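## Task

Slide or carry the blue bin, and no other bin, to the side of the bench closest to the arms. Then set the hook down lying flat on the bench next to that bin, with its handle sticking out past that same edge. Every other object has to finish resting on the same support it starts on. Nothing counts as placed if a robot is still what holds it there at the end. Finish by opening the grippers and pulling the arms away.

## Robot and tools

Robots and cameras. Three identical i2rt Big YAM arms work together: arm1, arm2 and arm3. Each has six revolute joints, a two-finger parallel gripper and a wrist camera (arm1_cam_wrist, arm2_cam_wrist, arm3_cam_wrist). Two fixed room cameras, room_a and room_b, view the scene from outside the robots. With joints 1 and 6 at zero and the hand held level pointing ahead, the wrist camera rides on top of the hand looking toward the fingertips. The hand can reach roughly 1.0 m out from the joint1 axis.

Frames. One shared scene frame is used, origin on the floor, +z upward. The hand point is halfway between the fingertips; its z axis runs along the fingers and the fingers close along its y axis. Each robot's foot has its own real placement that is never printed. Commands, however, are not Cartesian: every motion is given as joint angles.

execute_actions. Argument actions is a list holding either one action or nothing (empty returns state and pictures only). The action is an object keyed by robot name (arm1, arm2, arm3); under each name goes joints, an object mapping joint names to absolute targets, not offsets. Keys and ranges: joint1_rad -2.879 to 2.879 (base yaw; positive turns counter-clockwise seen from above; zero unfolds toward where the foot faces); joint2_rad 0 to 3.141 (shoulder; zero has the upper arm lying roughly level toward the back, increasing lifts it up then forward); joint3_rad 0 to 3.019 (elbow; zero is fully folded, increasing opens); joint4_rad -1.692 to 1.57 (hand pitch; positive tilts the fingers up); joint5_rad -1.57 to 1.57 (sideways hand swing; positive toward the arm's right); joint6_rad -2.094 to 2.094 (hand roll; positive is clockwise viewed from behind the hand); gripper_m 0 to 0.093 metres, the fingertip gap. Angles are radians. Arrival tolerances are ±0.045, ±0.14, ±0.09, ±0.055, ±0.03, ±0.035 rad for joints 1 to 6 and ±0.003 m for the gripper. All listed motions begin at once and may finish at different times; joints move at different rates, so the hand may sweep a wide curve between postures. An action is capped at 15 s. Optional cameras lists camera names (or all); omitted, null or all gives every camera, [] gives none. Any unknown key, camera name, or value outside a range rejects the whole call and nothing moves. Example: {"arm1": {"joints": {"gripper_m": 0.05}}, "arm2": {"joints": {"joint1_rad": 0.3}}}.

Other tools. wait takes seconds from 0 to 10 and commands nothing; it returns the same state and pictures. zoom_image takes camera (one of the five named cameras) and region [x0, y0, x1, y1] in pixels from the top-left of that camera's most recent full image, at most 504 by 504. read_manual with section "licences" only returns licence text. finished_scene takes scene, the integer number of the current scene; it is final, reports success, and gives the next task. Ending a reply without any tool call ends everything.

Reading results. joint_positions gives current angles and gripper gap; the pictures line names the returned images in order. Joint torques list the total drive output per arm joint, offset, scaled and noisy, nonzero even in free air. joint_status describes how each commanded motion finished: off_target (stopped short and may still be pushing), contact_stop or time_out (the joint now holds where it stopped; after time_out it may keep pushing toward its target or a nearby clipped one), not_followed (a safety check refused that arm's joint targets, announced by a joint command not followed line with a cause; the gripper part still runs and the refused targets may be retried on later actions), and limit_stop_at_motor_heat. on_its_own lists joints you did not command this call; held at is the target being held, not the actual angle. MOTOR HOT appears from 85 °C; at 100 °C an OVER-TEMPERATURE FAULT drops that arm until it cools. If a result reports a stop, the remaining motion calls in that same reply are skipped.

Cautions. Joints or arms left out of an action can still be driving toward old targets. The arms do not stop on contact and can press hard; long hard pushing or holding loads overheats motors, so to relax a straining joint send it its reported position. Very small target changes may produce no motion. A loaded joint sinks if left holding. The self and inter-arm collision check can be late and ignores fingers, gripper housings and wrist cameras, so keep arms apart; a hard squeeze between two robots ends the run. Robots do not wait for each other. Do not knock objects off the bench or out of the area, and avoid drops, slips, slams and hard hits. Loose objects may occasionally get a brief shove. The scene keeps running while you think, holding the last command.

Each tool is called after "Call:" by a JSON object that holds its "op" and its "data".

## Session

Call:
{"op": "execute_actions", "data": {"actions": []}}

Scene clock: 0.00 s.
Joint torques (N m, as the arm reports them, + toward a larger angle): no reading
Motor temperatures (°C, as the motors report them): arm1=[30 32 34 32 29 31] | arm2=[29 34 36 31 29 29] | arm3=[31 30 35 32 28 30]
arm1.joint_positions: joint1_rad=-0.217 joint2_rad=+0.471 joint3_rad=+1.408 joint4_rad=-1.490 joint5_rad=-0.146 joint6_rad=-0.719 gripper_m=+0.095
arm1.joint_status: not commanded
arm1.hand: x=-0.8930 y=+0.1486 z=+1.3187 quat_wxyz=(-0.450, +0.750, -0.446, -0.192) (m; scene frame)
arm2.joint_positions: joint1_rad=-0.624 joint2_rad=+0.508 joint3_rad=+1.670 joint4_rad=-1.435 joint5_rad=-0.049 joint6_rad=+0.129 gripper_m=+0.094
arm2.joint_status: not commanded
arm2.hand: x=+0.0495 y=+0.1119 z=+1.4433 quat_wxyz=(-0.472, +0.397, -0.690, -0.378) (m; scene frame)
arm3.joint_positions: joint1_rad=+0.629 joint2_rad=+0.562 joint3_rad=+1.478 joint4_rad=-1.617 joint5_rad=+0.161 joint6_rad=+0.719 gripper_m=+0.094
arm3.joint_status: not commanded
arm3.hand: x=+0.8376 y=+0.1405 z=+1.2898 quat_wxyz=(-0.118, +0.585, -0.692, -0.405) (m; scene frame)
pictures: arm1_cam_wrist, arm2_cam_wrist, arm3_cam_wrist, room_a, room_b
Images, in order (width x height): arm1_cam_wrist 504x504, arm2_cam_wrist 504x504, arm3_cam_wrist 504x504, room_a 504x504, room_b 504x504.

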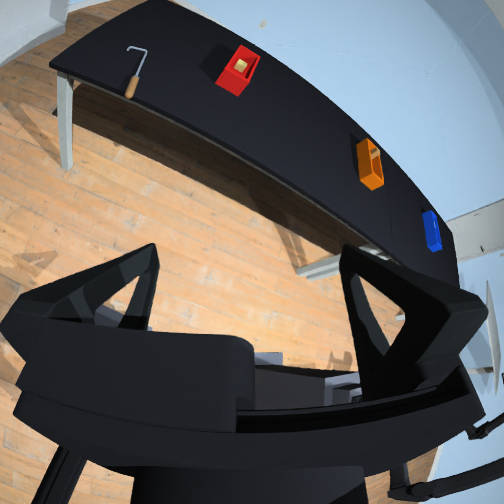

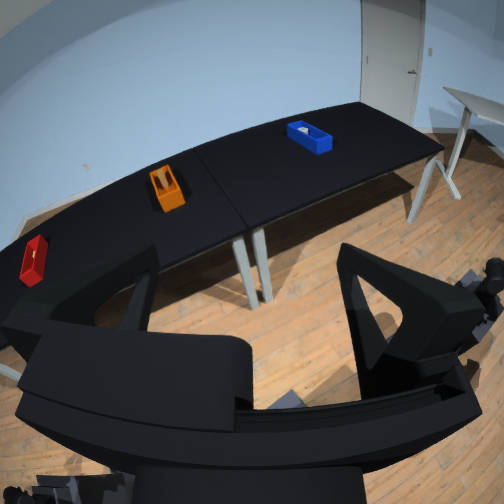

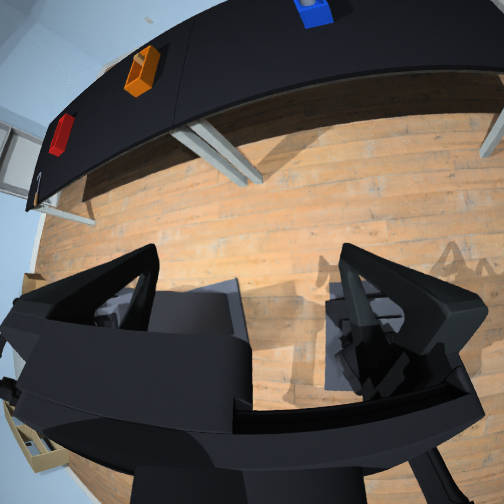

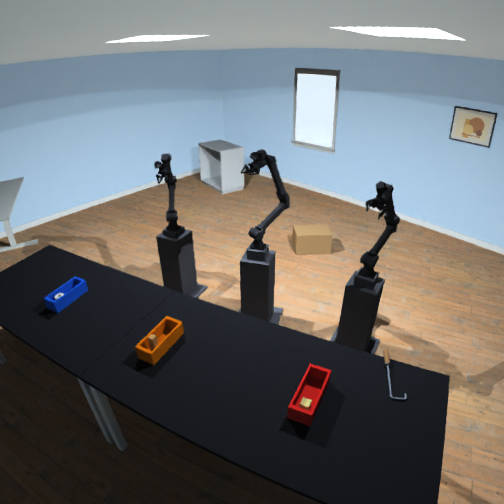

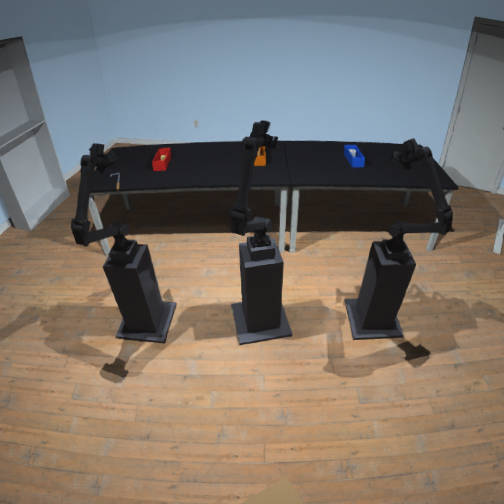

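Call:
{"op": "execute_actions", "data": {"actions": [{"arm1":{"joints":{"joint1_rad":0.583,"joint2_rad":1.95,"joint3_rad":0.80,"joint4_rad":1.15,"joint5_rad":0.495,"joint6_rad":0,"gripper_m":0.093}},"arm2":{"joints":{"joint1_rad":0.1,"joint2_rad":1.3,"joint3_rad":0.5,"joint4_rad":0.8,"joint5_rad":0.7,"joint6_rad":1.57}},"arm3":{"joints":{"joint1_rad":0.1,"joint2_rad":1.3,"joint3_rad":0.5,"joint4_rad":0.7,"joint5_rad":0.1,"joint6_rad":0}}}], "cameras": ["arm1_cam_wrist","arm3_cam_wrist","room_a"]}}

Scene clock: 14.73 s.
Joint torques (N m, as the arm reports them, + toward a larger angle): arm1=[ -1.2  -18.84   6.95   2.51   0.25  -0.06] | arm2=[ -1.1  -11.32   7.12   2.58   0.21  -0.06] | arm3=[ 1.13 -9.89  6.56  2.83 -0.01 -0.09]
Motor temperatures (°C, as the motors report them): arm1=[30 32 36 32 29 31] | arm2=[29 34 36 32 29 29] | arm3=[31 30 36 32 28 30]
arm1.joint_positions: joint1_rad=+0.586 joint2_rad=+1.951 joint3_rad=+0.790 joint4_rad=+1.132 joint5_rad=+0.493 joint6_rad=-0.009 gripper_m=+0.093
arm1.joint_status: all done
arm1.hand: x=-1.1300 y=+0.5669 z=+0.8750 quat_wxyz=(-0.498, +0.514, -0.499, -0.489) (m; scene frame)
arm2.joint_positions: joint1_rad=+0.106 joint2_rad=+1.314 joint3_rad=+0.492 joint4_rad=+0.781 joint5_rad=+0.698 joint6_rad=+1.561 gripper_m=+0.094
arm2.joint_status: all done
arm2.hand: x=-0.0246 y=+0.4774 z=+1.0127 quat_wxyz=(-0.145, -0.132, -0.706, -0.681) (m; scene frame)
arm3.joint_positions: joint1_rad=+0.105 joint2_rad=+1.313 joint3_rad=+0.503 joint4_rad=+0.681 joint5_rad=+0.100 joint6_rad=+0.008 gripper_m=+0.094
arm3.joint_status: all done
arm3.hand: x=+0.8748 y=+0.4913 z=+0.9568 quat_wxyz=(-0.466, +0.536, -0.530, -0.463) (m; scene frame)
pictures: arm1_cam_wrist, arm3_cam_wrist, room_a
Images, in order (width x height): arm1_cam_wrist 504x504, arm3_cam_wrist 504x504, room_a 504x504.

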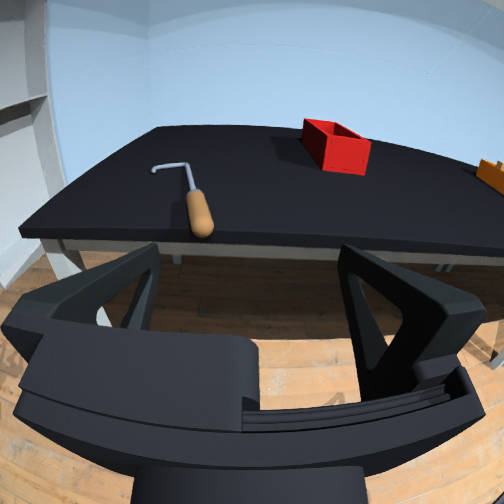

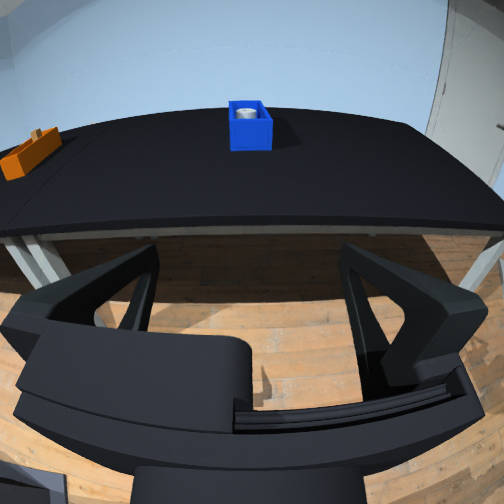

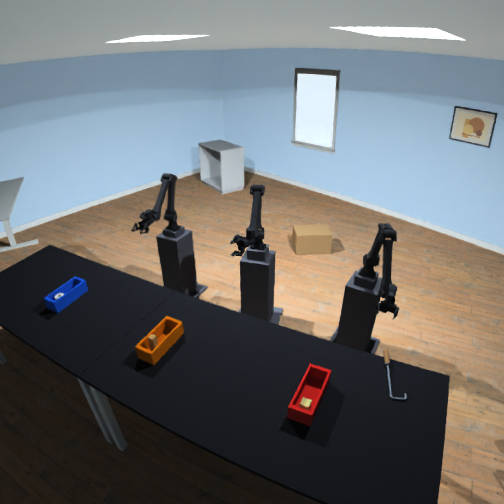

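Call:
{"op": "zoom_image", "data": {"camera": "arm1_cam_wrist", "region": [140,150,260,270]}}

Call:
{"op": "zoom_image", "data": {"camera": "room_a", "region": [350,320,440,410]}}

Region (140, 150, 260, 270) of arm1_cam_wrist's 504x504 image, scaled by 4.200, with more detail than that image has.

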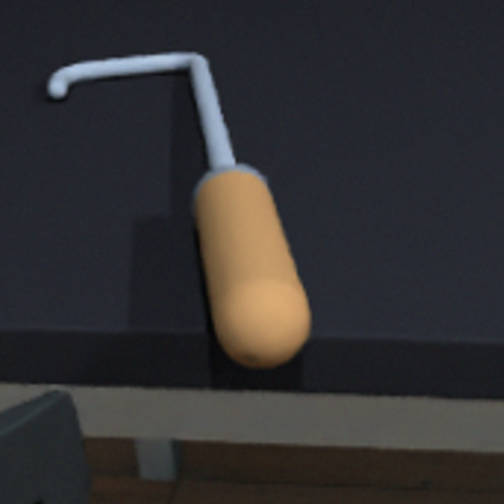

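Region (350, 320, 440, 410) of room_a's 504x504 image, scaled by 5.600, with more detail than that image has.

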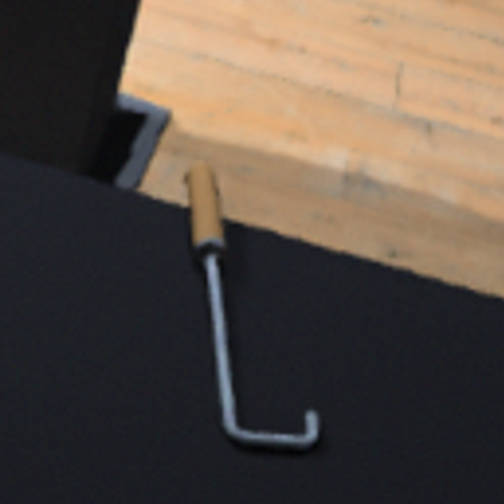

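Call:
{"op": "execute_actions", "data": {"actions": [{"arm1":{"joints":{"joint1_rad":0.46,"joint2_rad":2.18,"joint3_rad":1.34,"joint4_rad":0.55,"joint5_rad":0.088}}}], "cameras": ["arm1_cam_wrist"]}}

Scene clock: 45.03 s.
Joint torques (N m, as the arm reports them, + toward a larger angle): arm1=[  0.38 -24.96  10.87   1.82   0.01  -0.1 ] | arm2=[ -1.01 -11.37   7.12   2.61   0.21  -0.05] | arm3=[ 1.03 -9.93  6.55  2.77 -0.01 -0.08]
Motor temperatures (°C, as the motors report them): arm1=[30 33 36 32 29 31] | arm2=[29 34 37 32 29 29] | arm3=[31 30 36 32 28 30]
arm1.joint_positions: joint1_rad=+0.451 joint2_rad=+2.183 joint3_rad=+1.314 joint4_rad=+0.557 joint5_rad=+0.090 joint6_rad=-0.008 gripper_m=+0.093
arm1.joint_status: all done
arm1.hand: x=-1.1739 y=+0.7280 z=+0.8084 quat_wxyz=(-0.365, +0.653, -0.478, -0.461) (m; scene frame)
arm2.joint_positions: joint1_rad=+0.106 joint2_rad=+1.314 joint3_rad=+0.492 joint4_rad=+0.781 joint5_rad=+0.698 joint6_rad=+1.561 gripper_m=+0.094
arm2.joint_status: not commanded
arm2.hand: x=-0.0246 y=+0.4774 z=+1.0127 quat_wxyz=(-0.145, -0.132, -0.706, -0.681) (m; scene frame)
arm3.joint_positions: joint1_rad=+0.105 joint2_rad=+1.313 joint3_rad=+0.503 joint4_rad=+0.681 joint5_rad=+0.100 joint6_rad=+0.008 gripper_m=+0.094
arm3.joint_status: not commanded
arm3.hand: x=+0.8748 y=+0.4913 z=+0.9568 quat_wxyz=(-0.466, +0.536, -0.530, -0.463) (m; scene frame)
pictures: arm1_cam_wrist
Images, in order (width x height): arm1_cam_wrist 504x504.

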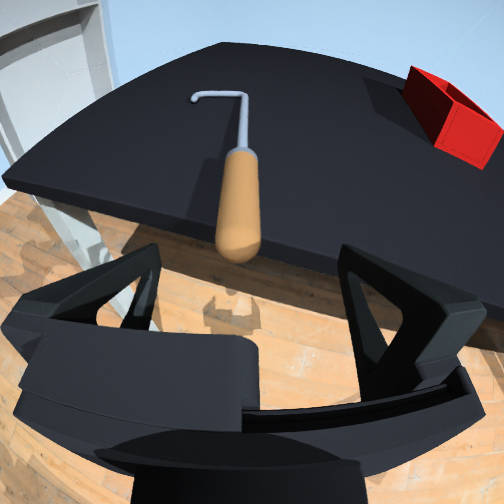

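Call:
{"op": "execute_actions", "data": {"actions": [{"arm1":{"joints":{"joint1_rad":0.47,"joint2_rad":2.335,"joint3_rad":1.60,"joint4_rad":0.45,"gripper_m":0.065}}}], "cameras": ["arm1_cam_wrist"]}}

Scene clock: 50.20 s.
Joint torques (N m, as the arm reports them, + toward a larger angle): arm1=[ -0.12 -28.02  12.57   1.78   0.02  -0.09] | arm2=[ -1.   -11.31   7.08   2.57   0.21  -0.06] | arm3=[  1.18 -10.     6.52   2.79  -0.02  -0.07]
Motor temperatures (°C, as the motors report them): arm1=[30 33 36 32 29 31] | arm2=[29 34 37 32 29 29] | arm3=[31 30 36 32 28 30]
arm1.joint_positions: joint1_rad=+0.459 joint2_rad=+2.339 joint3_rad=+1.561 joint4_rad=+0.454 joint5_rad=+0.090 joint6_rad=-0.008 gripper_m=+0.065
arm1.joint_status: all done
arm1.hand: x=-1.2031 y=+0.7848 z=+0.7833 quat_wxyz=(-0.361, +0.658, -0.477, -0.458) (m; scene frame)
arm2.joint_positions: joint1_rad=+0.106 joint2_rad=+1.314 joint3_rad=+0.492 joint4_rad=+0.781 joint5_rad=+0.698 joint6_rad=+1.561 gripper_m=+0.094
arm2.joint_status: not commanded
arm2.hand: x=-0.0246 y=+0.4774 z=+1.0127 quat_wxyz=(-0.145, -0.132, -0.706, -0.681) (m; scene frame)
arm3.joint_positions: joint1_rad=+0.105 joint2_rad=+1.313 joint3_rad=+0.503 joint4_rad=+0.681 joint5_rad=+0.100 joint6_rad=+0.008 gripper_m=+0.094
arm3.joint_status: not commanded
arm3.hand: x=+0.8748 y=+0.4913 z=+0.9568 quat_wxyz=(-0.466, +0.536, -0.530, -0.463) (m; scene frame)
pictures: arm1_cam_wrist
Images, in order (width x height): arm1_cam_wrist 504x504.

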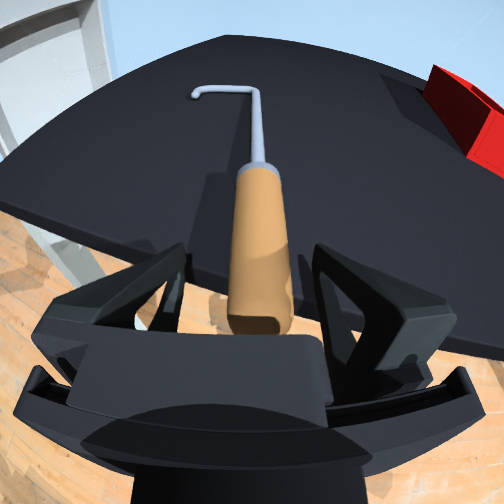

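Call:
{"op": "execute_actions", "data": {"actions": [{"arm1":{"joints":{"joint2_rad":2.35,"gripper_m":0.0}}}], "cameras": ["arm1_cam_wrist"]}}

Scene clock: 52.80 s.
Joint torques (N m, as the arm reports them, + toward a larger angle): arm1=[  0.57 -26.96  12.58   1.81  -0.03  -0.07] | arm2=[ -1.05 -11.25   7.15   2.58   0.21  -0.05] | arm3=[ 1.15 -9.82  6.64  2.9  -0.03 -0.09]
Motor temperatures (°C, as the motors report them): arm1=[30 34 37 32 29 31] | arm2=[29 34 37 32 29 29] | arm3=[31 30 36 32 28 30]
arm1.joint_positions: joint1_rad=+0.459 joint2_rad=+2.339 joint3_rad=+1.561 joint4_rad=+0.454 joint5_rad=+0.091 joint6_rad=-0.006 gripper_m=+0.030
arm1.joint_status: gripper_m off_target (ended at +0.030, target +0.000); the others done
arm1.hand: x=-1.2030 y=+0.7849 z=+0.7833 quat_wxyz=(-0.361, +0.657, -0.478, -0.458) (m; scene frame)
arm2.joint_positions: joint1_rad=+0.106 joint2_rad=+1.314 joint3_rad=+0.492 joint4_rad=+0.781 joint5_rad=+0.698 joint6_rad=+1.561 gripper_m=+0.094
arm2.joint_status: not commanded
arm2.hand: x=-0.0246 y=+0.4774 z=+1.0127 quat_wxyz=(-0.145, -0.132, -0.706, -0.681) (m; scene frame)
arm3.joint_positions: joint1_rad=+0.105 joint2_rad=+1.313 joint3_rad=+0.503 joint4_rad=+0.681 joint5_rad=+0.100 joint6_rad=+0.008 gripper_m=+0.094
arm3.joint_status: not commanded
arm3.hand: x=+0.8748 y=+0.4913 z=+0.9568 quat_wxyz=(-0.466, +0.536, -0.530, -0.463) (m; scene frame)
pictures: arm1_cam_wrist
Images, in order (width x height): arm1_cam_wrist 504x504.

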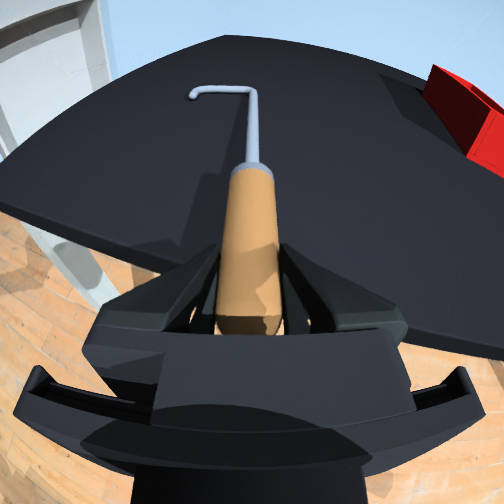

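Call:
{"op": "execute_actions", "data": {"actions": [{"arm1":{"joints":{"joint1_rad":0.35,"joint2_rad":2.13,"joint3_rad":1.02,"joint4_rad":1.07,"joint5_rad":0.0}}}], "cameras": ["arm1_cam_wrist"]}}

Call:
{"op": "execute_actions", "data": {"actions": [{"arm1":{"joints":{"joint1_rad":-0.27}}}], "cameras": ["arm1_cam_wrist","room_a"]}}

Scene clock: 67.50 s.
Joint torques (N m, as the arm reports them, + toward a larger angle): arm1=[ -0.09 -22.89   7.48   2.98  -0.07  -0.11] | arm2=[ -1.19 -11.33   7.06   2.57   0.21  -0.05] | arm3=[ 1.04 -9.78  6.63  2.84 -0.02 -0.09]
Motor temperatures (°C, as the motors report them): arm1=[30 34 38 32 29 31] | arm2=[29 34 37 32 29 29] | arm3=[31 30 36 32 28 30]
arm1.joint_positions: joint1_rad=+0.338 joint2_rad=+2.138 joint3_rad=+1.007 joint4_rad=+1.040 joint5_rad=+0.004 joint6_rad=-0.006 gripper_m=+0.029
arm1.joint_status: all done
arm1.hand: x=-1.0839 y=+0.6668 z=+0.8198 quat_wxyz=(-0.416, +0.585, -0.452, -0.529) (m; scene frame)
arm2.joint_positions: joint1_rad=+0.106 joint2_rad=+1.314 joint3_rad=+0.492 joint4_rad=+0.781 joint5_rad=+0.698 joint6_rad=+1.561 gripper_m=+0.094
arm2.joint_status: not commanded
arm2.hand: x=-0.0246 y=+0.4774 z=+1.0127 quat_wxyz=(-0.145, -0.132, -0.706, -0.681) (m; scene frame)
arm3.joint_positions: joint1_rad=+0.105 joint2_rad=+1.313 joint3_rad=+0.503 joint4_rad=+0.681 joint5_rad=+0.100 joint6_rad=+0.008 gripper_m=+0.094
arm3.joint_status: not commanded
arm3.hand: x=+0.8748 y=+0.4913 z=+0.9568 quat_wxyz=(-0.466, +0.536, -0.530, -0.463) (m; scene frame)
pictures: arm1_cam_wrist
Images, in order (width x height): arm1_cam_wrist 504x504.

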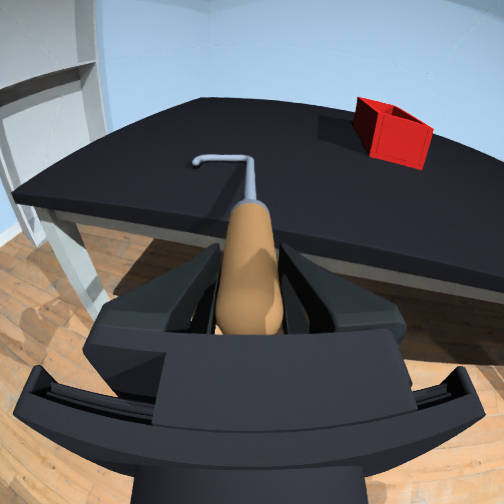

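Scene clock: 69.17 s.
Joint torques (N m, as the arm reports them, + toward a larger angle): arm1=[ -1.32 -23.23   7.6    2.95   0.09  -0.1 ] | arm2=[ -1.12 -11.35   7.1    2.59   0.2   -0.05] | arm3=[ 1.19 -9.8   6.53  2.86 -0.02 -0.08]
Motor temperatures (°C, as the motors report them): arm1=[30 34 38 32 29 31] | arm2=[29 34 37 32 29 29] | arm3=[31 30 36 32 28 30]
arm1.joint_positions: joint1_rad=-0.264 joint2_rad=+2.138 joint3_rad=+1.007 joint4_rad=+1.040 joint5_rad=+0.000 joint6_rad=-0.006 gripper_m=+0.029
arm1.joint_status: all done
arm1.hand: x=-0.6756 y=+0.6461 z=+0.8207 quat_wxyz=(-0.554, +0.426, -0.604, -0.383) (m; scene frame)
arm2.joint_positions: joint1_rad=+0.106 joint2_rad=+1.314 joint3_rad=+0.492 joint4_rad=+0.781 joint5_rad=+0.698 joint6_rad=+1.561 gripper_m=+0.094
arm2.joint_status: not commanded
arm2.hand: x=-0.0246 y=+0.4774 z=+1.0127 quat_wxyz=(-0.145, -0.132, -0.706, -0.681) (m; scene frame)
arm3.joint_positions: joint1_rad=+0.105 joint2_rad=+1.313 joint3_rad=+0.503 joint4_rad=+0.681 joint5_rad=+0.100 joint6_rad=+0.008 gripper_m=+0.094
arm3.joint_status: not commanded
arm3.hand: x=+0.8748 y=+0.4913 z=+0.9568 quat_wxyz=(-0.466, +0.536, -0.530, -0.463) (m; scene frame)
pictures: arm1_cam_wrist, room_a
Images, in order (width x height): arm1_cam_wrist 504x504, room_a 504x504.

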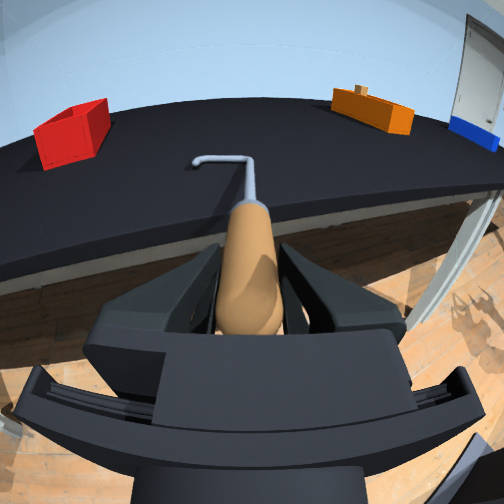

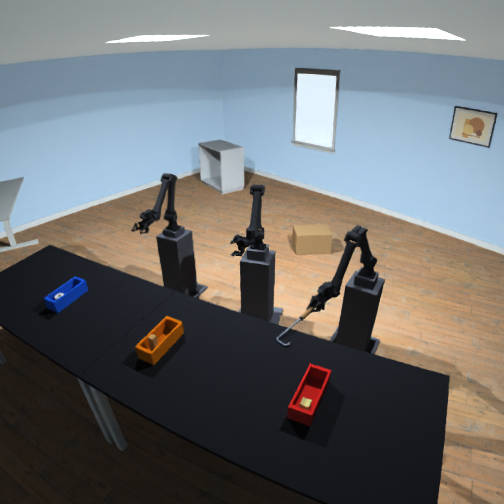

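Call:
{"op": "execute_actions", "data": {"actions": [{"arm1":{"joints":{"joint1_rad":-0.47,"joint2_rad":2.31,"joint3_rad":1.42,"joint4_rad":0.92,"joint5_rad":-0.35}}}], "cameras": []}}

Call:
{"op": "execute_actions", "data": {"actions": [{"arm1":{"joints":{"joint1_rad":-0.59,"joint2_rad":2.53,"joint3_rad":1.92,"joint4_rad":0.68,"joint5_rad":-0.675}}}], "cameras": ["arm1_cam_wrist","room_a"]}}

Scene clock: 79.60 s.
Joint torques (N m, as the arm reports them, + toward a larger angle): arm1=[  0.46 -28.76  11.77   2.27  -0.04  -0.07] | arm2=[ -0.91 -11.24   7.11   2.54   0.2   -0.05] | arm3=[  1.16 -10.04   6.53   2.85  -0.02  -0.09]
Motor temperatures (°C, as the motors report them): arm1=[30 34 37 32 29 31] | arm2=[29 34 37 32 29 29] | arm3=[31 30 36 32 28 30]
arm1.joint_positions: joint1_rad=-0.481 joint2_rad=+2.326 joint3_rad=+1.377 joint4_rad=+0.911 joint5_rad=-0.346 joint6_rad=-0.006 gripper_m=+0.029
arm1.joint_status: all done
arm1.hand: x=-0.5379 y=+0.6945 z=+0.8159 quat_wxyz=(-0.541, +0.449, -0.563, -0.435) (m; scene frame)
arm2.joint_positions: joint1_rad=+0.106 joint2_rad=+1.314 joint3_rad=+0.492 joint4_rad=+0.781 joint5_rad=+0.698 joint6_rad=+1.561 gripper_m=+0.094
arm2.joint_status: not commanded
arm2.hand: x=-0.0246 y=+0.4774 z=+1.0127 quat_wxyz=(-0.145, -0.132, -0.706, -0.681) (m; scene frame)
arm3.joint_positions: joint1_rad=+0.105 joint2_rad=+1.313 joint3_rad=+0.503 joint4_rad=+0.681 joint5_rad=+0.100 joint6_rad=+0.008 gripper_m=+0.094
arm3.joint_status: not commanded
arm3.hand: x=+0.8748 y=+0.4913 z=+0.9568 quat_wxyz=(-0.466, +0.536, -0.530, -0.463) (m; scene frame)
pictures: none
No camera images: the call's "cameras" was empty. Leave "cameras" out to get every camera's image.

Scene clock: 81.13 s.
Joint torques (N m, as the arm reports them, + toward a larger angle): arm1=[  0.36 -32.54  14.22   2.28   0.    -0.14] | arm2=[ -1.   -11.2    7.15   2.59   0.21  -0.04] | arm3=[ 1.14 -9.79  6.54  2.89  0.   -0.07]
Motor temperatures (°C, as the motors report them): arm1=[30 34 38 32 29 31] | arm2=[29 34 37 32 29 29] | arm3=[31 30 36 32 28 30]
arm1.joint_positions: joint1_rad=-0.595 joint2_rad=+2.548 joint3_rad=+1.870 joint4_rad=+0.670 joint5_rad=-0.673 joint6_rad=-0.004 gripper_m=+0.029
arm1.joint_status: all done
arm1.hand: x=-0.4412 y=+0.7482 z=+0.8208 quat_wxyz=(-0.501, +0.500, -0.504, -0.495) (m; scene frame)
arm2.joint_positions: joint1_rad=+0.106 joint2_rad=+1.314 joint3_rad=+0.492 joint4_rad=+0.781 joint5_rad=+0.698 joint6_rad=+1.561 gripper_m=+0.094
arm2.joint_status: not commanded
arm2.hand: x=-0.0246 y=+0.4774 z=+1.0127 quat_wxyz=(-0.145, -0.132, -0.706, -0.681) (m; scene frame)
arm3.joint_positions: joint1_rad=+0.105 joint2_rad=+1.313 joint3_rad=+0.503 joint4_rad=+0.681 joint5_rad=+0.100 joint6_rad=+0.008 gripper_m=+0.094
arm3.joint_status: not commanded
arm3.hand: x=+0.8748 y=+0.4913 z=+0.9568 quat_wxyz=(-0.466, +0.536, -0.530, -0.463) (m; scene frame)
pictures: arm1_cam_wrist, room_a
Images, in order (width x height): arm1_cam_wrist 504x504, room_a 504x504.

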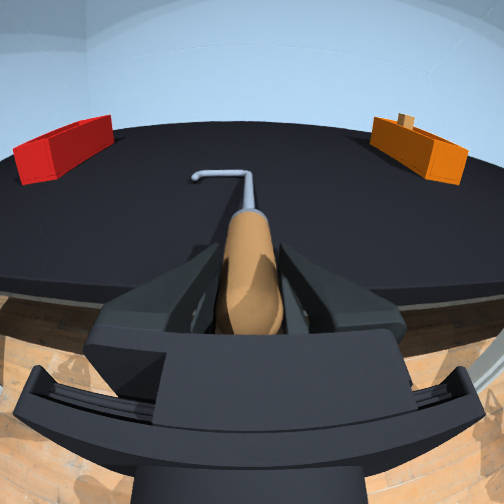

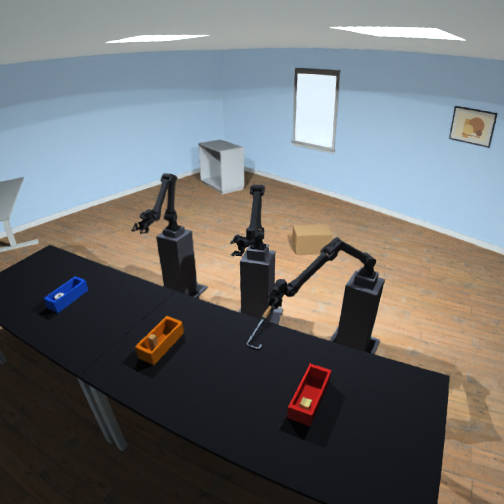

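Call:
{"op": "execute_actions", "data": {"actions": [{"arm1":{"joints":{"joint2_rad":2.575,"joint4_rad":0.71}}}], "cameras": ["arm1_cam_wrist","room_a"]}}

Call:
{"op": "zoom_image", "data": {"camera": "room_a", "region": [220,270,310,360]}}

Scene clock: 85.30 s.
Joint torques (N m, as the arm reports them, + toward a larger angle): arm1=[ -0.16 -31.13  14.     2.54  -0.02  -0.06] | arm2=[ -1.2  -11.4    7.08   2.57   0.2   -0.05] | arm3=[ 1.25 -9.65  6.57  2.85 -0.02 -0.08]
Motor temperatures (°C, as the motors report them): arm1=[30 35 39 32 29 31] | arm2=[29 34 37 32 29 29] | arm3=[31 30 36 32 28 30]
arm1.joint_positions: joint1_rad=-0.595 joint2_rad=+2.575 joint3_rad=+1.870 joint4_rad=+0.689 joint5_rad=-0.673 joint6_rad=-0.001 gripper_m=+0.029
arm1.joint_status: all done
arm1.hand: x=-0.4428 y=+0.7462 z=+0.8012 quat_wxyz=(-0.497, +0.499, -0.508, -0.496) (m; scene frame)
arm2.joint_positions: joint1_rad=+0.106 joint2_rad=+1.314 joint3_rad=+0.492 joint4_rad=+0.781 joint5_rad=+0.698 joint6_rad=+1.561 gripper_m=+0.094
arm2.joint_status: not commanded
arm2.hand: x=-0.0246 y=+0.4774 z=+1.0127 quat_wxyz=(-0.145, -0.132, -0.706, -0.681) (m; scene frame)
arm3.joint_positions: joint1_rad=+0.105 joint2_rad=+1.313 joint3_rad=+0.503 joint4_rad=+0.681 joint5_rad=+0.100 joint6_rad=+0.008 gripper_m=+0.094
arm3.joint_status: not commanded
arm3.hand: x=+0.8748 y=+0.4913 z=+0.9568 quat_wxyz=(-0.466, +0.536, -0.530, -0.463) (m; scene frame)
pictures: arm1_cam_wrist, room_a
Images, in order (width x height): arm1_cam_wrist 504x504, room_a 504x504.

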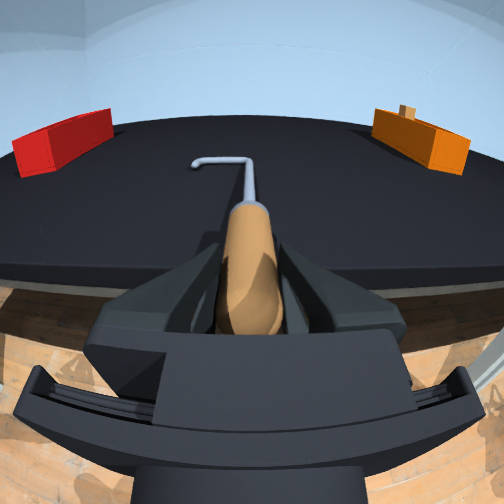

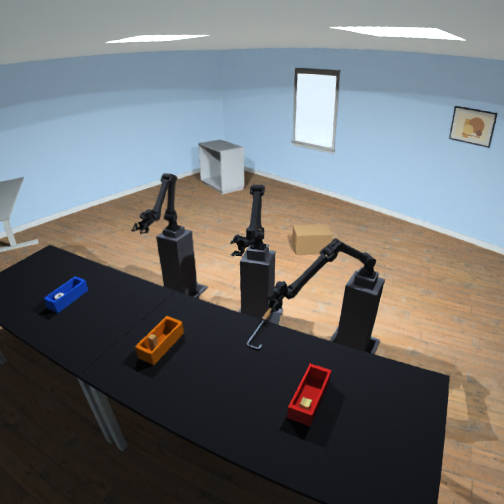

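Region (220, 270, 310, 360) of room_a's 504x504 image, scaled by 5.600, with more detail than that image has.

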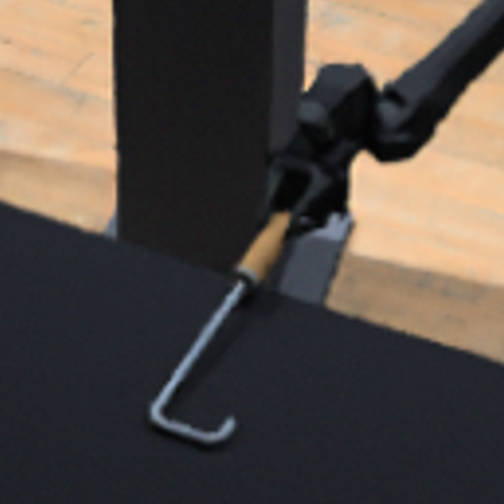

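Call:
{"op": "execute_actions", "data": {"actions": [{"arm1":{"joints":{"joint2_rad":2.605}}}], "cameras": ["arm1_cam_wrist","room_a"]}}

Call:
{"op": "zoom_image", "data": {"camera": "room_a", "region": [220,270,310,360]}}

Scene clock: 89.30 s.
Joint torques (N m, as the arm reports them, + toward a larger angle): arm1=[ -0.64 -28.9   13.76   2.15   0.01  -0.14] | arm2=[ -1.03 -11.34   7.1    2.59   0.19  -0.05] | arm3=[ 1.18 -9.77  6.58  2.81 -0.01 -0.08]
Motor temperatures (°C, as the motors report them): arm1=[30 35 39 32 29 31] | arm2=[29 34 38 32 29 29] | arm3=[31 30 36 32 28 30]
arm1.joint_positions: joint1_rad=-0.595 joint2_rad=+2.593 joint3_rad=+1.872 joint4_rad=+0.696 joint5_rad=-0.673 joint6_rad=-0.001 gripper_m=+0.029
arm1.joint_status: all done
arm1.hand: x=-0.4435 y=+0.7452 z=+0.7890 quat_wxyz=(-0.494, +0.500, -0.511, -0.495) (m; scene frame)
arm2.joint_positions: joint1_rad=+0.106 joint2_rad=+1.314 joint3_rad=+0.492 joint4_rad=+0.781 joint5_rad=+0.698 joint6_rad=+1.561 gripper_m=+0.094
arm2.joint_status: not commanded
arm2.hand: x=-0.0246 y=+0.4774 z=+1.0127 quat_wxyz=(-0.145, -0.132, -0.706, -0.681) (m; scene frame)
arm3.joint_positions: joint1_rad=+0.105 joint2_rad=+1.313 joint3_rad=+0.503 joint4_rad=+0.681 joint5_rad=+0.100 joint6_rad=+0.008 gripper_m=+0.094
arm3.joint_status: not commanded
arm3.hand: x=+0.8748 y=+0.4913 z=+0.9568 quat_wxyz=(-0.466, +0.536, -0.530, -0.463) (m; scene frame)
pictures: arm1_cam_wrist, room_a
Images, in order (width x height): arm1_cam_wrist 504x504, room_a 504x504.

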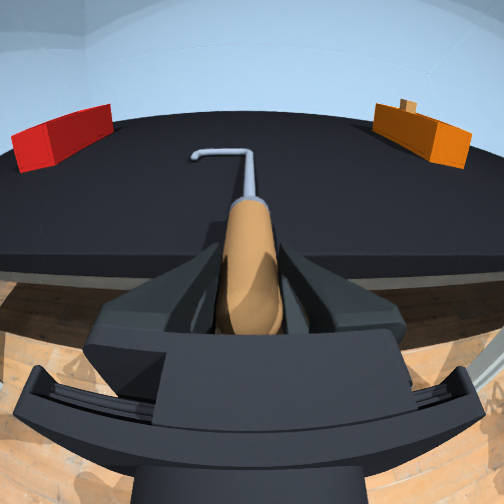

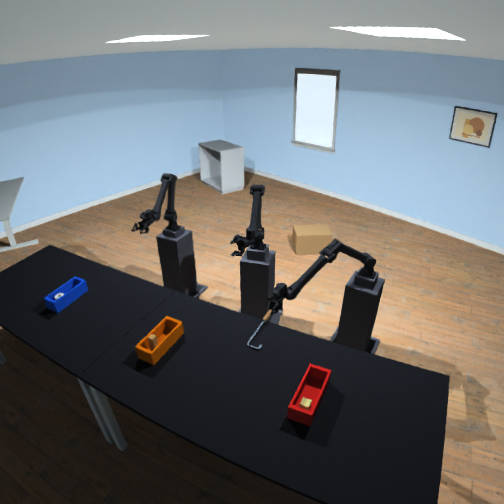

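Region (220, 270, 310, 360) of room_a's 504x504 image, scaled by 5.600, with more detail than that image has.

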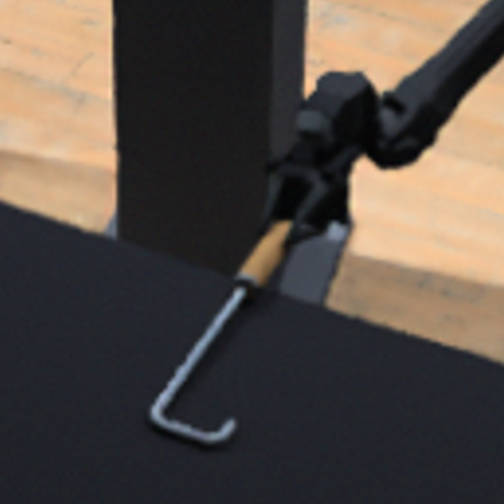

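Call:
{"op": "execute_actions", "data": {"actions": [{"arm1":{"joints":{"joint1_rad":-0.575,"joint3_rad":1.98,"joint4_rad":0.67,"joint2_rad":2.63}}}], "cameras": ["arm1_cam_wrist","room_a"]}}

Call:
{"op": "zoom_image", "data": {"camera": "room_a", "region": [220,270,310,360]}}

Scene clock: 96.27 s.
Joint torques (N m, as the arm reports them, + toward a larger angle): arm1=[  0.14 -30.34  14.25   1.62   0.06  -0.18] | arm2=[ -1.08 -11.23   7.12   2.57   0.21  -0.05] | arm3=[ 1.07 -9.98  6.59  2.9  -0.02 -0.1 ]
Motor temperatures (°C, as the motors report them): arm1=[30 35 40 32 29 31] | arm2=[29 34 38 32 29 29] | arm3=[31 30 36 32 28 30]
arm1.joint_positions: joint1_rad=-0.590 joint2_rad=+2.618 joint3_rad=+1.927 joint4_rad=+0.676 joint5_rad=-0.675 joint6_rad=+0.000 gripper_m=+0.029
arm1.joint_status: all done
arm1.hand: x=-0.4410 y=+0.7557 z=+0.7895 quat_wxyz=(-0.495, +0.501, -0.506, -0.498) (m; scene frame)
arm2.joint_positions: joint1_rad=+0.106 joint2_rad=+1.314 joint3_rad=+0.492 joint4_rad=+0.781 joint5_rad=+0.698 joint6_rad=+1.561 gripper_m=+0.094
arm2.joint_status: not commanded
arm2.hand: x=-0.0246 y=+0.4774 z=+1.0127 quat_wxyz=(-0.145, -0.132, -0.706, -0.681) (m; scene frame)
arm3.joint_positions: joint1_rad=+0.105 joint2_rad=+1.313 joint3_rad=+0.503 joint4_rad=+0.681 joint5_rad=+0.100 joint6_rad=+0.008 gripper_m=+0.094
arm3.joint_status: not commanded
arm3.hand: x=+0.8748 y=+0.4913 z=+0.9568 quat_wxyz=(-0.466, +0.536, -0.530, -0.463) (m; scene frame)
pictures: arm1_cam_wrist, room_a
Images, in order (width x height): arm1_cam_wrist 504x504, room_a 504x504.

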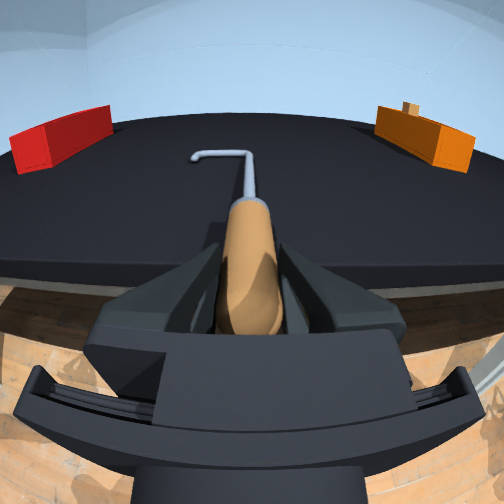

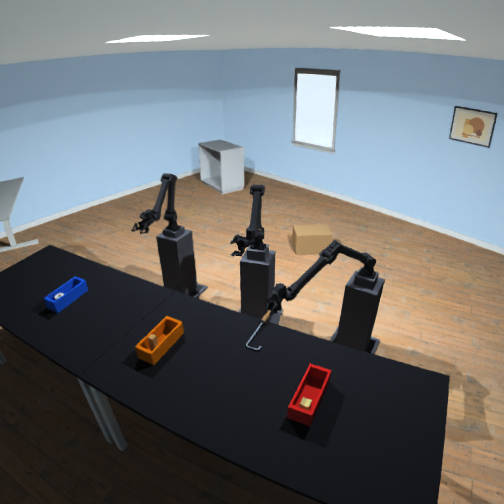

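Region (220, 270, 310, 360) of room_a's 504x504 image, scaled by 5.600, with more detail than that image has.

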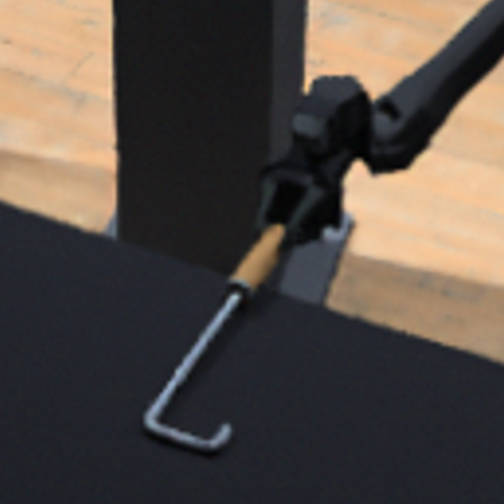

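Good. Lower a touch, then partially open.

Call:
{"op": "execute_actions", "data": {"actions": [{"arm1":{"joints":{"joint2_rad":2.65}}}], "cameras": []}}

Call:
{"op": "execute_actions", "data": {"actions": [{"arm1":{"joints":{"gripper_m":0.093}}}], "cameras": ["arm1_cam_wrist"]}}

Scene clock: 103.47 s.
Joint torques (N m, as the arm reports them, + toward a larger angle): arm1=[  0.6  -28.3   13.74   1.5    0.08  -0.18] | arm2=[ -1.1  -11.33   7.11   2.56   0.21  -0.05] | arm3=[  1.02 -10.04   6.52   2.9   -0.02  -0.09]
Motor temperatures (°C, as the motors report them): arm1=[30 36 41 32 29 31] | arm2=[29 34 38 32 29 29] | arm3=[31 30 36 32 28 30]
arm1.joint_positions: joint1_rad=-0.590 joint2_rad=+2.625 joint3_rad=+1.935 joint4_rad=+0.676 joint5_rad=-0.675 joint6_rad=+0.001 gripper_m=+0.029
arm1.joint_status: all done
arm1.hand: x=-0.4404 y=+0.7569 z=+0.7884 quat_wxyz=(-0.495, +0.501, -0.506, -0.498) (m; scene frame)
arm2.joint_positions: joint1_rad=+0.106 joint2_rad=+1.314 joint3_rad=+0.492 joint4_rad=+0.781 joint5_rad=+0.698 joint6_rad=+1.561 gripper_m=+0.094
arm2.joint_status: not commanded
arm2.hand: x=-0.0246 y=+0.4774 z=+1.0127 quat_wxyz=(-0.145, -0.132, -0.706, -0.681) (m; scene frame)
arm3.joint_positions: joint1_rad=+0.105 joint2_rad=+1.313 joint3_rad=+0.503 joint4_rad=+0.681 joint5_rad=+0.100 joint6_rad=+0.008 gripper_m=+0.094
arm3.joint_status: not commanded
arm3.hand: x=+0.8748 y=+0.4913 z=+0.9568 quat_wxyz=(-0.466, +0.536, -0.530, -0.463) (m; scene frame)
pictures: none
No camera images: the call's "cameras" was empty. Leave "cameras" out to get every camera's image.

Scene clock: 104.17 s.
Joint torques (N m, as the arm reports them, + toward a larger angle): arm1=[  0.4  -29.13  13.55   1.65   0.07  -0.14] | arm2=[ -1.18 -11.23   7.1    2.55   0.21  -0.05] | arm3=[ 1.14 -9.79  6.53  2.85 -0.03 -0.08]
Motor temperatures (°C, as the motors report them): arm1=[30 36 41 32 29 31] | arm2=[29 34 38 32 29 29] | arm3=[31 30 36 32 28 30]
arm1.joint_positions: joint1_rad=-0.587 joint2_rad=+2.630 joint3_rad=+1.935 joint4_rad=+0.676 joint5_rad=-0.675 joint6_rad=+0.001 gripper_m=+0.093
arm1.joint_status: all done
arm1.hand: x=-0.4431 y=+0.7578 z=+0.7834 quat_wxyz=(-0.492, +0.502, -0.507, -0.499) (m; scene frame)
arm2.joint_positions: joint1_rad=+0.106 joint2_rad=+1.314 joint3_rad=+0.492 joint4_rad=+0.781 joint5_rad=+0.698 joint6_rad=+1.561 gripper_m=+0.094
arm2.joint_status: not commanded
arm2.hand: x=-0.0246 y=+0.4774 z=+1.0127 quat_wxyz=(-0.145, -0.132, -0.706, -0.681) (m; scene frame)
arm3.joint_positions: joint1_rad=+0.105 joint2_rad=+1.313 joint3_rad=+0.503 joint4_rad=+0.681 joint5_rad=+0.100 joint6_rad=+0.008 gripper_m=+0.094
arm3.joint_status: not commanded
arm3.hand: x=+0.8748 y=+0.4913 z=+0.9568 quat_wxyz=(-0.466, +0.536, -0.530, -0.463) (m; scene frame)
pictures: arm1_cam_wrist
Images, in order (width x height): arm1_cam_wrist 504x504.

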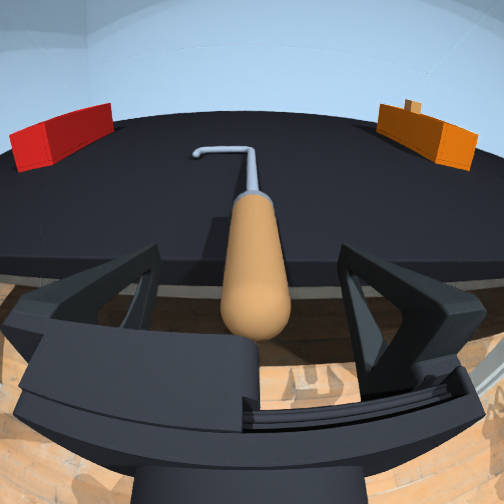

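Call:
{"op": "execute_actions", "data": {"actions": [{"arm1":{"joints":{"joint2_rad":2.45}},"arm2":{"joints":{"joint1_rad":0.35,"joint2_rad":1.7,"joint3_rad":0.6,"joint4_rad":1.1,"joint5_rad":0.75}}}], "cameras": []}}

Call:
{"op": "execute_actions", "data": {"actions": [{"arm1":{"joints":{"joint1_rad":0.2,"joint2_rad":1.5,"joint3_rad":0.8,"joint5_rad":0}},"arm2":{"joints":{"joint2_rad":2.0,"joint3_rad":0.8,"joint4_rad":1.2}}}], "cameras": []}}

Call:
{"op": "execute_actions", "data": {"actions": [{"arm2":{"joints":{"joint1_rad":0.551,"joint2_rad":2.445,"joint3_rad":1.55,"joint4_rad":0.95,"joint5_rad":0.751}}}], "cameras": ["arm2_cam_wrist","room_a"]}}

Scene clock: 115.73 s.
Joint torques (N m, as the arm reports them, + toward a larger angle): arm1=[  0.77 -29.41  12.17   1.86   0.2   -0.15] | arm2=[ -1.35 -14.89   6.04   2.58   0.15  -0.06] | arm3=[ 1.22 -9.74  6.56  2.88 -0.01 -0.08]
Motor temperatures (°C, as the motors report them): arm1=[30 36 41 32 29 31] | arm2=[29 34 38 32 29 29] | arm3=[31 30 36 32 28 30]
arm1.joint_positions: joint1_rad=-0.587 joint2_rad=+2.437 joint3_rad=+1.962 joint4_rad=+0.669 joint5_rad=-0.675 joint6_rad=+0.001 gripper_m=+0.093
arm1.joint_status: all done
arm1.hand: x=-0.4363 y=+0.7673 z=+0.9647 quat_wxyz=(-0.565, +0.491, -0.430, -0.505) (m; scene frame)
arm2.joint_positions: joint1_rad=+0.357 joint2_rad=+1.712 joint3_rad=+0.579 joint4_rad=+1.081 joint5_rad=+0.749 joint6_rad=+1.562 gripper_m=+0.094
arm2.joint_status: all done
arm2.hand: x=-0.1605 y=+0.4987 z=+0.9279 quat_wxyz=(-0.079, -0.058, -0.717, -0.690) (m; scene frame)
arm3.joint_positions: joint1_rad=+0.105 joint2_rad=+1.313 joint3_rad=+0.503 joint4_rad=+0.681 joint5_rad=+0.100 joint6_rad=+0.008 gripper_m=+0.094
arm3.joint_status: not commanded
arm3.hand: x=+0.8748 y=+0.4913 z=+0.9568 quat_wxyz=(-0.466, +0.536, -0.530, -0.463) (m; scene frame)
pictures: none
No camera images: the call's "cameras" was empty. Leave "cameras" out to get every camera's image.

Scene clock: 117.50 s.
Joint torques (N m, as the arm reports them, + toward a larger angle): arm1=[ -0.59 -15.24  11.2    1.99   0.15  -0.18] | arm2=[ -1.14 -18.87   5.03   2.45   0.13  -0.06] | arm3=[ 1.03 -9.99  6.55  2.85 -0.02 -0.08]
Motor temperatures (°C, as the motors report them): arm1=[30 36 41 32 29 31] | arm2=[29 34 37 32 29 29] | arm3=[31 30 36 32 28 30]
arm1.joint_positions: joint1_rad=+0.197 joint2_rad=+1.500 joint3_rad=+0.784 joint4_rad=+0.669 joint5_rad=-0.001 joint6_rad=+0.001 gripper_m=+0.093
arm1.joint_status: all done
arm1.hand: x=-0.9788 y=+0.5917 z=+1.0260 quat_wxyz=(-0.460, +0.540, -0.483, -0.514) (m; scene frame)
arm2.joint_positions: joint1_rad=+0.357 joint2_rad=+2.016 joint3_rad=+0.782 joint4_rad=+1.183 joint5_rad=+0.750 joint6_rad=+1.562 gripper_m=+0.094
arm2.joint_status: all done
arm2.hand: x=-0.1967 y=+0.5570 z=+0.8614 quat_wxyz=(-0.079, -0.058, -0.717, -0.690) (m; scene frame)
arm3.joint_positions: joint1_rad=+0.105 joint2_rad=+1.313 joint3_rad=+0.503 joint4_rad=+0.681 joint5_rad=+0.100 joint6_rad=+0.008 gripper_m=+0.094
arm3.joint_status: not commanded
arm3.hand: x=+0.8748 y=+0.4913 z=+0.9568 quat_wxyz=(-0.466, +0.536, -0.530, -0.463) (m; scene frame)
pictures: none
No camera images: the call's "cameras" was empty. Leave "cameras" out to get every camera's image.

Scene clock: 119.13 s.
Joint torques (N m, as the arm reports them, + toward a larger angle): arm1=[ -0.43 -14.93  11.     1.94   0.15  -0.15] | arm2=[ -0.7  -26.65   7.7    1.8    0.16  -0.07] | arm3=[  1.21 -10.02   6.52   2.91  -0.02  -0.07]
Motor temperatures (°C, as the motors report them): arm1=[30 35 41 32 29 31] | arm2=[29 34 37 32 29 29] | arm3=[31 30 36 32 28 30]
arm1.joint_positions: joint1_rad=+0.197 joint2_rad=+1.500 joint3_rad=+0.784 joint4_rad=+0.669 joint5_rad=-0.001 joint6_rad=+0.001 gripper_m=+0.093
arm1.joint_status: not commanded
arm1.hand: x=-0.9788 y=+0.5917 z=+1.0260 quat_wxyz=(-0.460, +0.540, -0.483, -0.514) (m; scene frame)
arm2.joint_positions: joint1_rad=+0.551 joint2_rad=+2.456 joint3_rad=+1.522 joint4_rad=+0.949 joint5_rad=+0.750 joint6_rad=+1.562 gripper_m=+0.094
arm2.joint_status: all done
arm2.hand: x=-0.4443 y=+0.6639 z=+0.8051 quat_wxyz=(+0.004, -0.004, -0.702, -0.712) (m; scene frame)
arm3.joint_positions: joint1_rad=+0.105 joint2_rad=+1.313 joint3_rad=+0.503 joint4_rad=+0.681 joint5_rad=+0.100 joint6_rad=+0.008 gripper_m=+0.094
arm3.joint_status: not commanded
arm3.hand: x=+0.8748 y=+0.4913 z=+0.9568 quat_wxyz=(-0.466, +0.536, -0.530, -0.463) (m; scene frame)
pictures: arm2_cam_wrist, room_a
Images, in order (width x height): arm2_cam_wrist 504x504, room_a 504x504.

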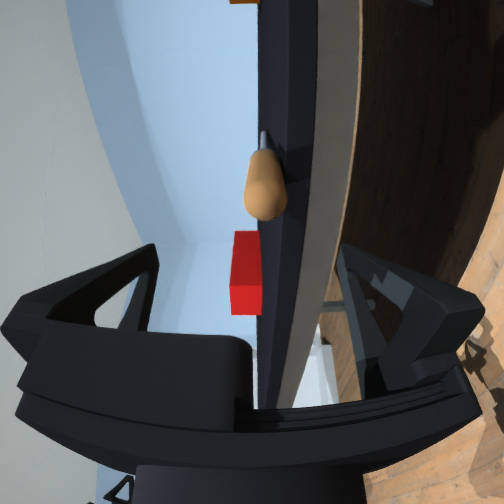

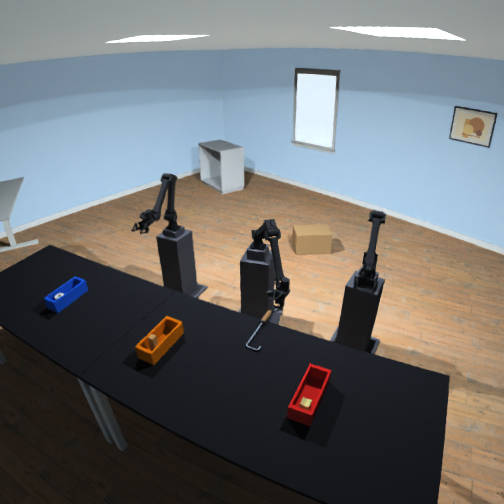

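Call:
{"op": "execute_actions", "data": {"actions": [{"arm2":{"joints":{"joint1_rad":0.495,"joint2_rad":2.537,"joint3_rad":1.745,"joint4_rad":0.83,"joint5_rad":0.699}}}], "cameras": []}}

Call:
{"op": "execute_actions", "data": {"actions": [{"arm2":{"joints":{"joint1_rad":0.45,"joint2_rad":2.62,"joint3_rad":1.935,"joint4_rad":0.722,"joint5_rad":0.654}}}], "cameras": ["arm2_cam_wrist"]}}

Scene clock: 131.00 s.
Joint torques (N m, as the arm reports them, + toward a larger angle): arm1=[ -0.27 -15.63  11.07   1.96   0.14  -0.14] | arm2=[ -0.22 -28.     9.53   1.57   0.04  -0.06] | arm3=[ 1.47 -9.72  6.6   2.88 -0.02 -0.09]
Motor temperatures (°C, as the motors report them): arm1=[30 34 40 32 29 31] | arm2=[29 36 38 32 29 29] | arm3=[31 30 36 32 28 30]
arm1.joint_positions: joint1_rad=+0.197 joint2_rad=+1.500 joint3_rad=+0.784 joint4_rad=+0.669 joint5_rad=-0.001 joint6_rad=+0.001 gripper_m=+0.093
arm1.joint_status: not commanded
arm1.hand: x=-0.9788 y=+0.5917 z=+1.0260 quat_wxyz=(-0.460, +0.540, -0.483, -0.514) (m; scene frame)
arm2.joint_positions: joint1_rad=+0.489 joint2_rad=+2.547 joint3_rad=+1.701 joint4_rad=+0.834 joint5_rad=+0.701 joint6_rad=+1.562 gripper_m=+0.094
arm2.joint_status: all done
arm2.hand: x=-0.4373 y=+0.7232 z=+0.7893 quat_wxyz=(-0.008, -0.003, -0.709, -0.705) (m; scene frame)
arm3.joint_positions: joint1_rad=+0.105 joint2_rad=+1.313 joint3_rad=+0.503 joint4_rad=+0.681 joint5_rad=+0.100 joint6_rad=+0.008 gripper_m=+0.094
arm3.joint_status: not commanded
arm3.hand: x=+0.8748 y=+0.4913 z=+0.9568 quat_wxyz=(-0.466, +0.536, -0.530, -0.463) (m; scene frame)
pictures: none
No camera images: the call's "cameras" was empty. Leave "cameras" out to get every camera's image.

Scene clock: 131.97 s.
Joint torques (N m, as the arm reports them, + toward a larger angle): arm1=[ -0.31 -15.64  11.03   1.99   0.16  -0.12] | arm2=[ -0.35 -29.32  10.29   1.6    0.05  -0.07] | arm3=[ 1.26 -9.82  6.59  2.83 -0.03 -0.08]
Motor temperatures (°C, as the motors report them): arm1=[30 34 40 32 29 31] | arm2=[29 36 38 32 29 29] | arm3=[31 30 36 32 28 30]
arm1.joint_positions: joint1_rad=+0.197 joint2_rad=+1.500 joint3_rad=+0.784 joint4_rad=+0.669 joint5_rad=-0.001 joint6_rad=+0.001 gripper_m=+0.093
arm1.joint_status: not commanded
arm1.hand: x=-0.9788 y=+0.5917 z=+1.0260 quat_wxyz=(-0.460, +0.540, -0.483, -0.514) (m; scene frame)
arm2.joint_positions: joint1_rad=+0.446 joint2_rad=+2.629 joint3_rad=+1.887 joint4_rad=+0.726 joint5_rad=+0.656 joint6_rad=+1.562 gripper_m=+0.094
arm2.joint_status: all done
arm2.hand: x=-0.4382 y=+0.7738 z=+0.7881 quat_wxyz=(-0.007, -0.001, -0.710, -0.704) (m; scene frame)
arm3.joint_positions: joint1_rad=+0.105 joint2_rad=+1.313 joint3_rad=+0.503 joint4_rad=+0.681 joint5_rad=+0.100 joint6_rad=+0.008 gripper_m=+0.094
arm3.joint_status: not commanded
arm3.hand: x=+0.8748 y=+0.4913 z=+0.9568 quat_wxyz=(-0.466, +0.536, -0.530, -0.463) (m; scene frame)
pictures: arm2_cam_wrist
Images, in order (width x height): arm2_cam_wrist 504x504.

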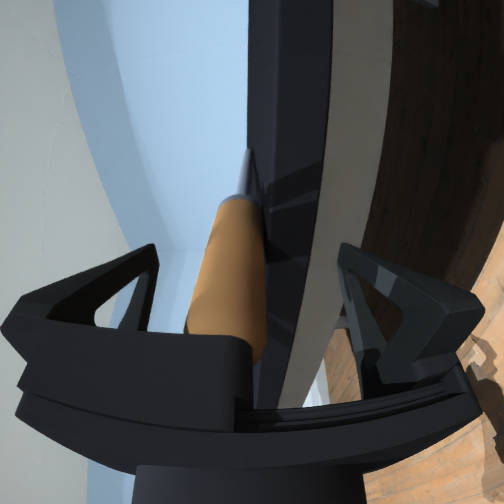

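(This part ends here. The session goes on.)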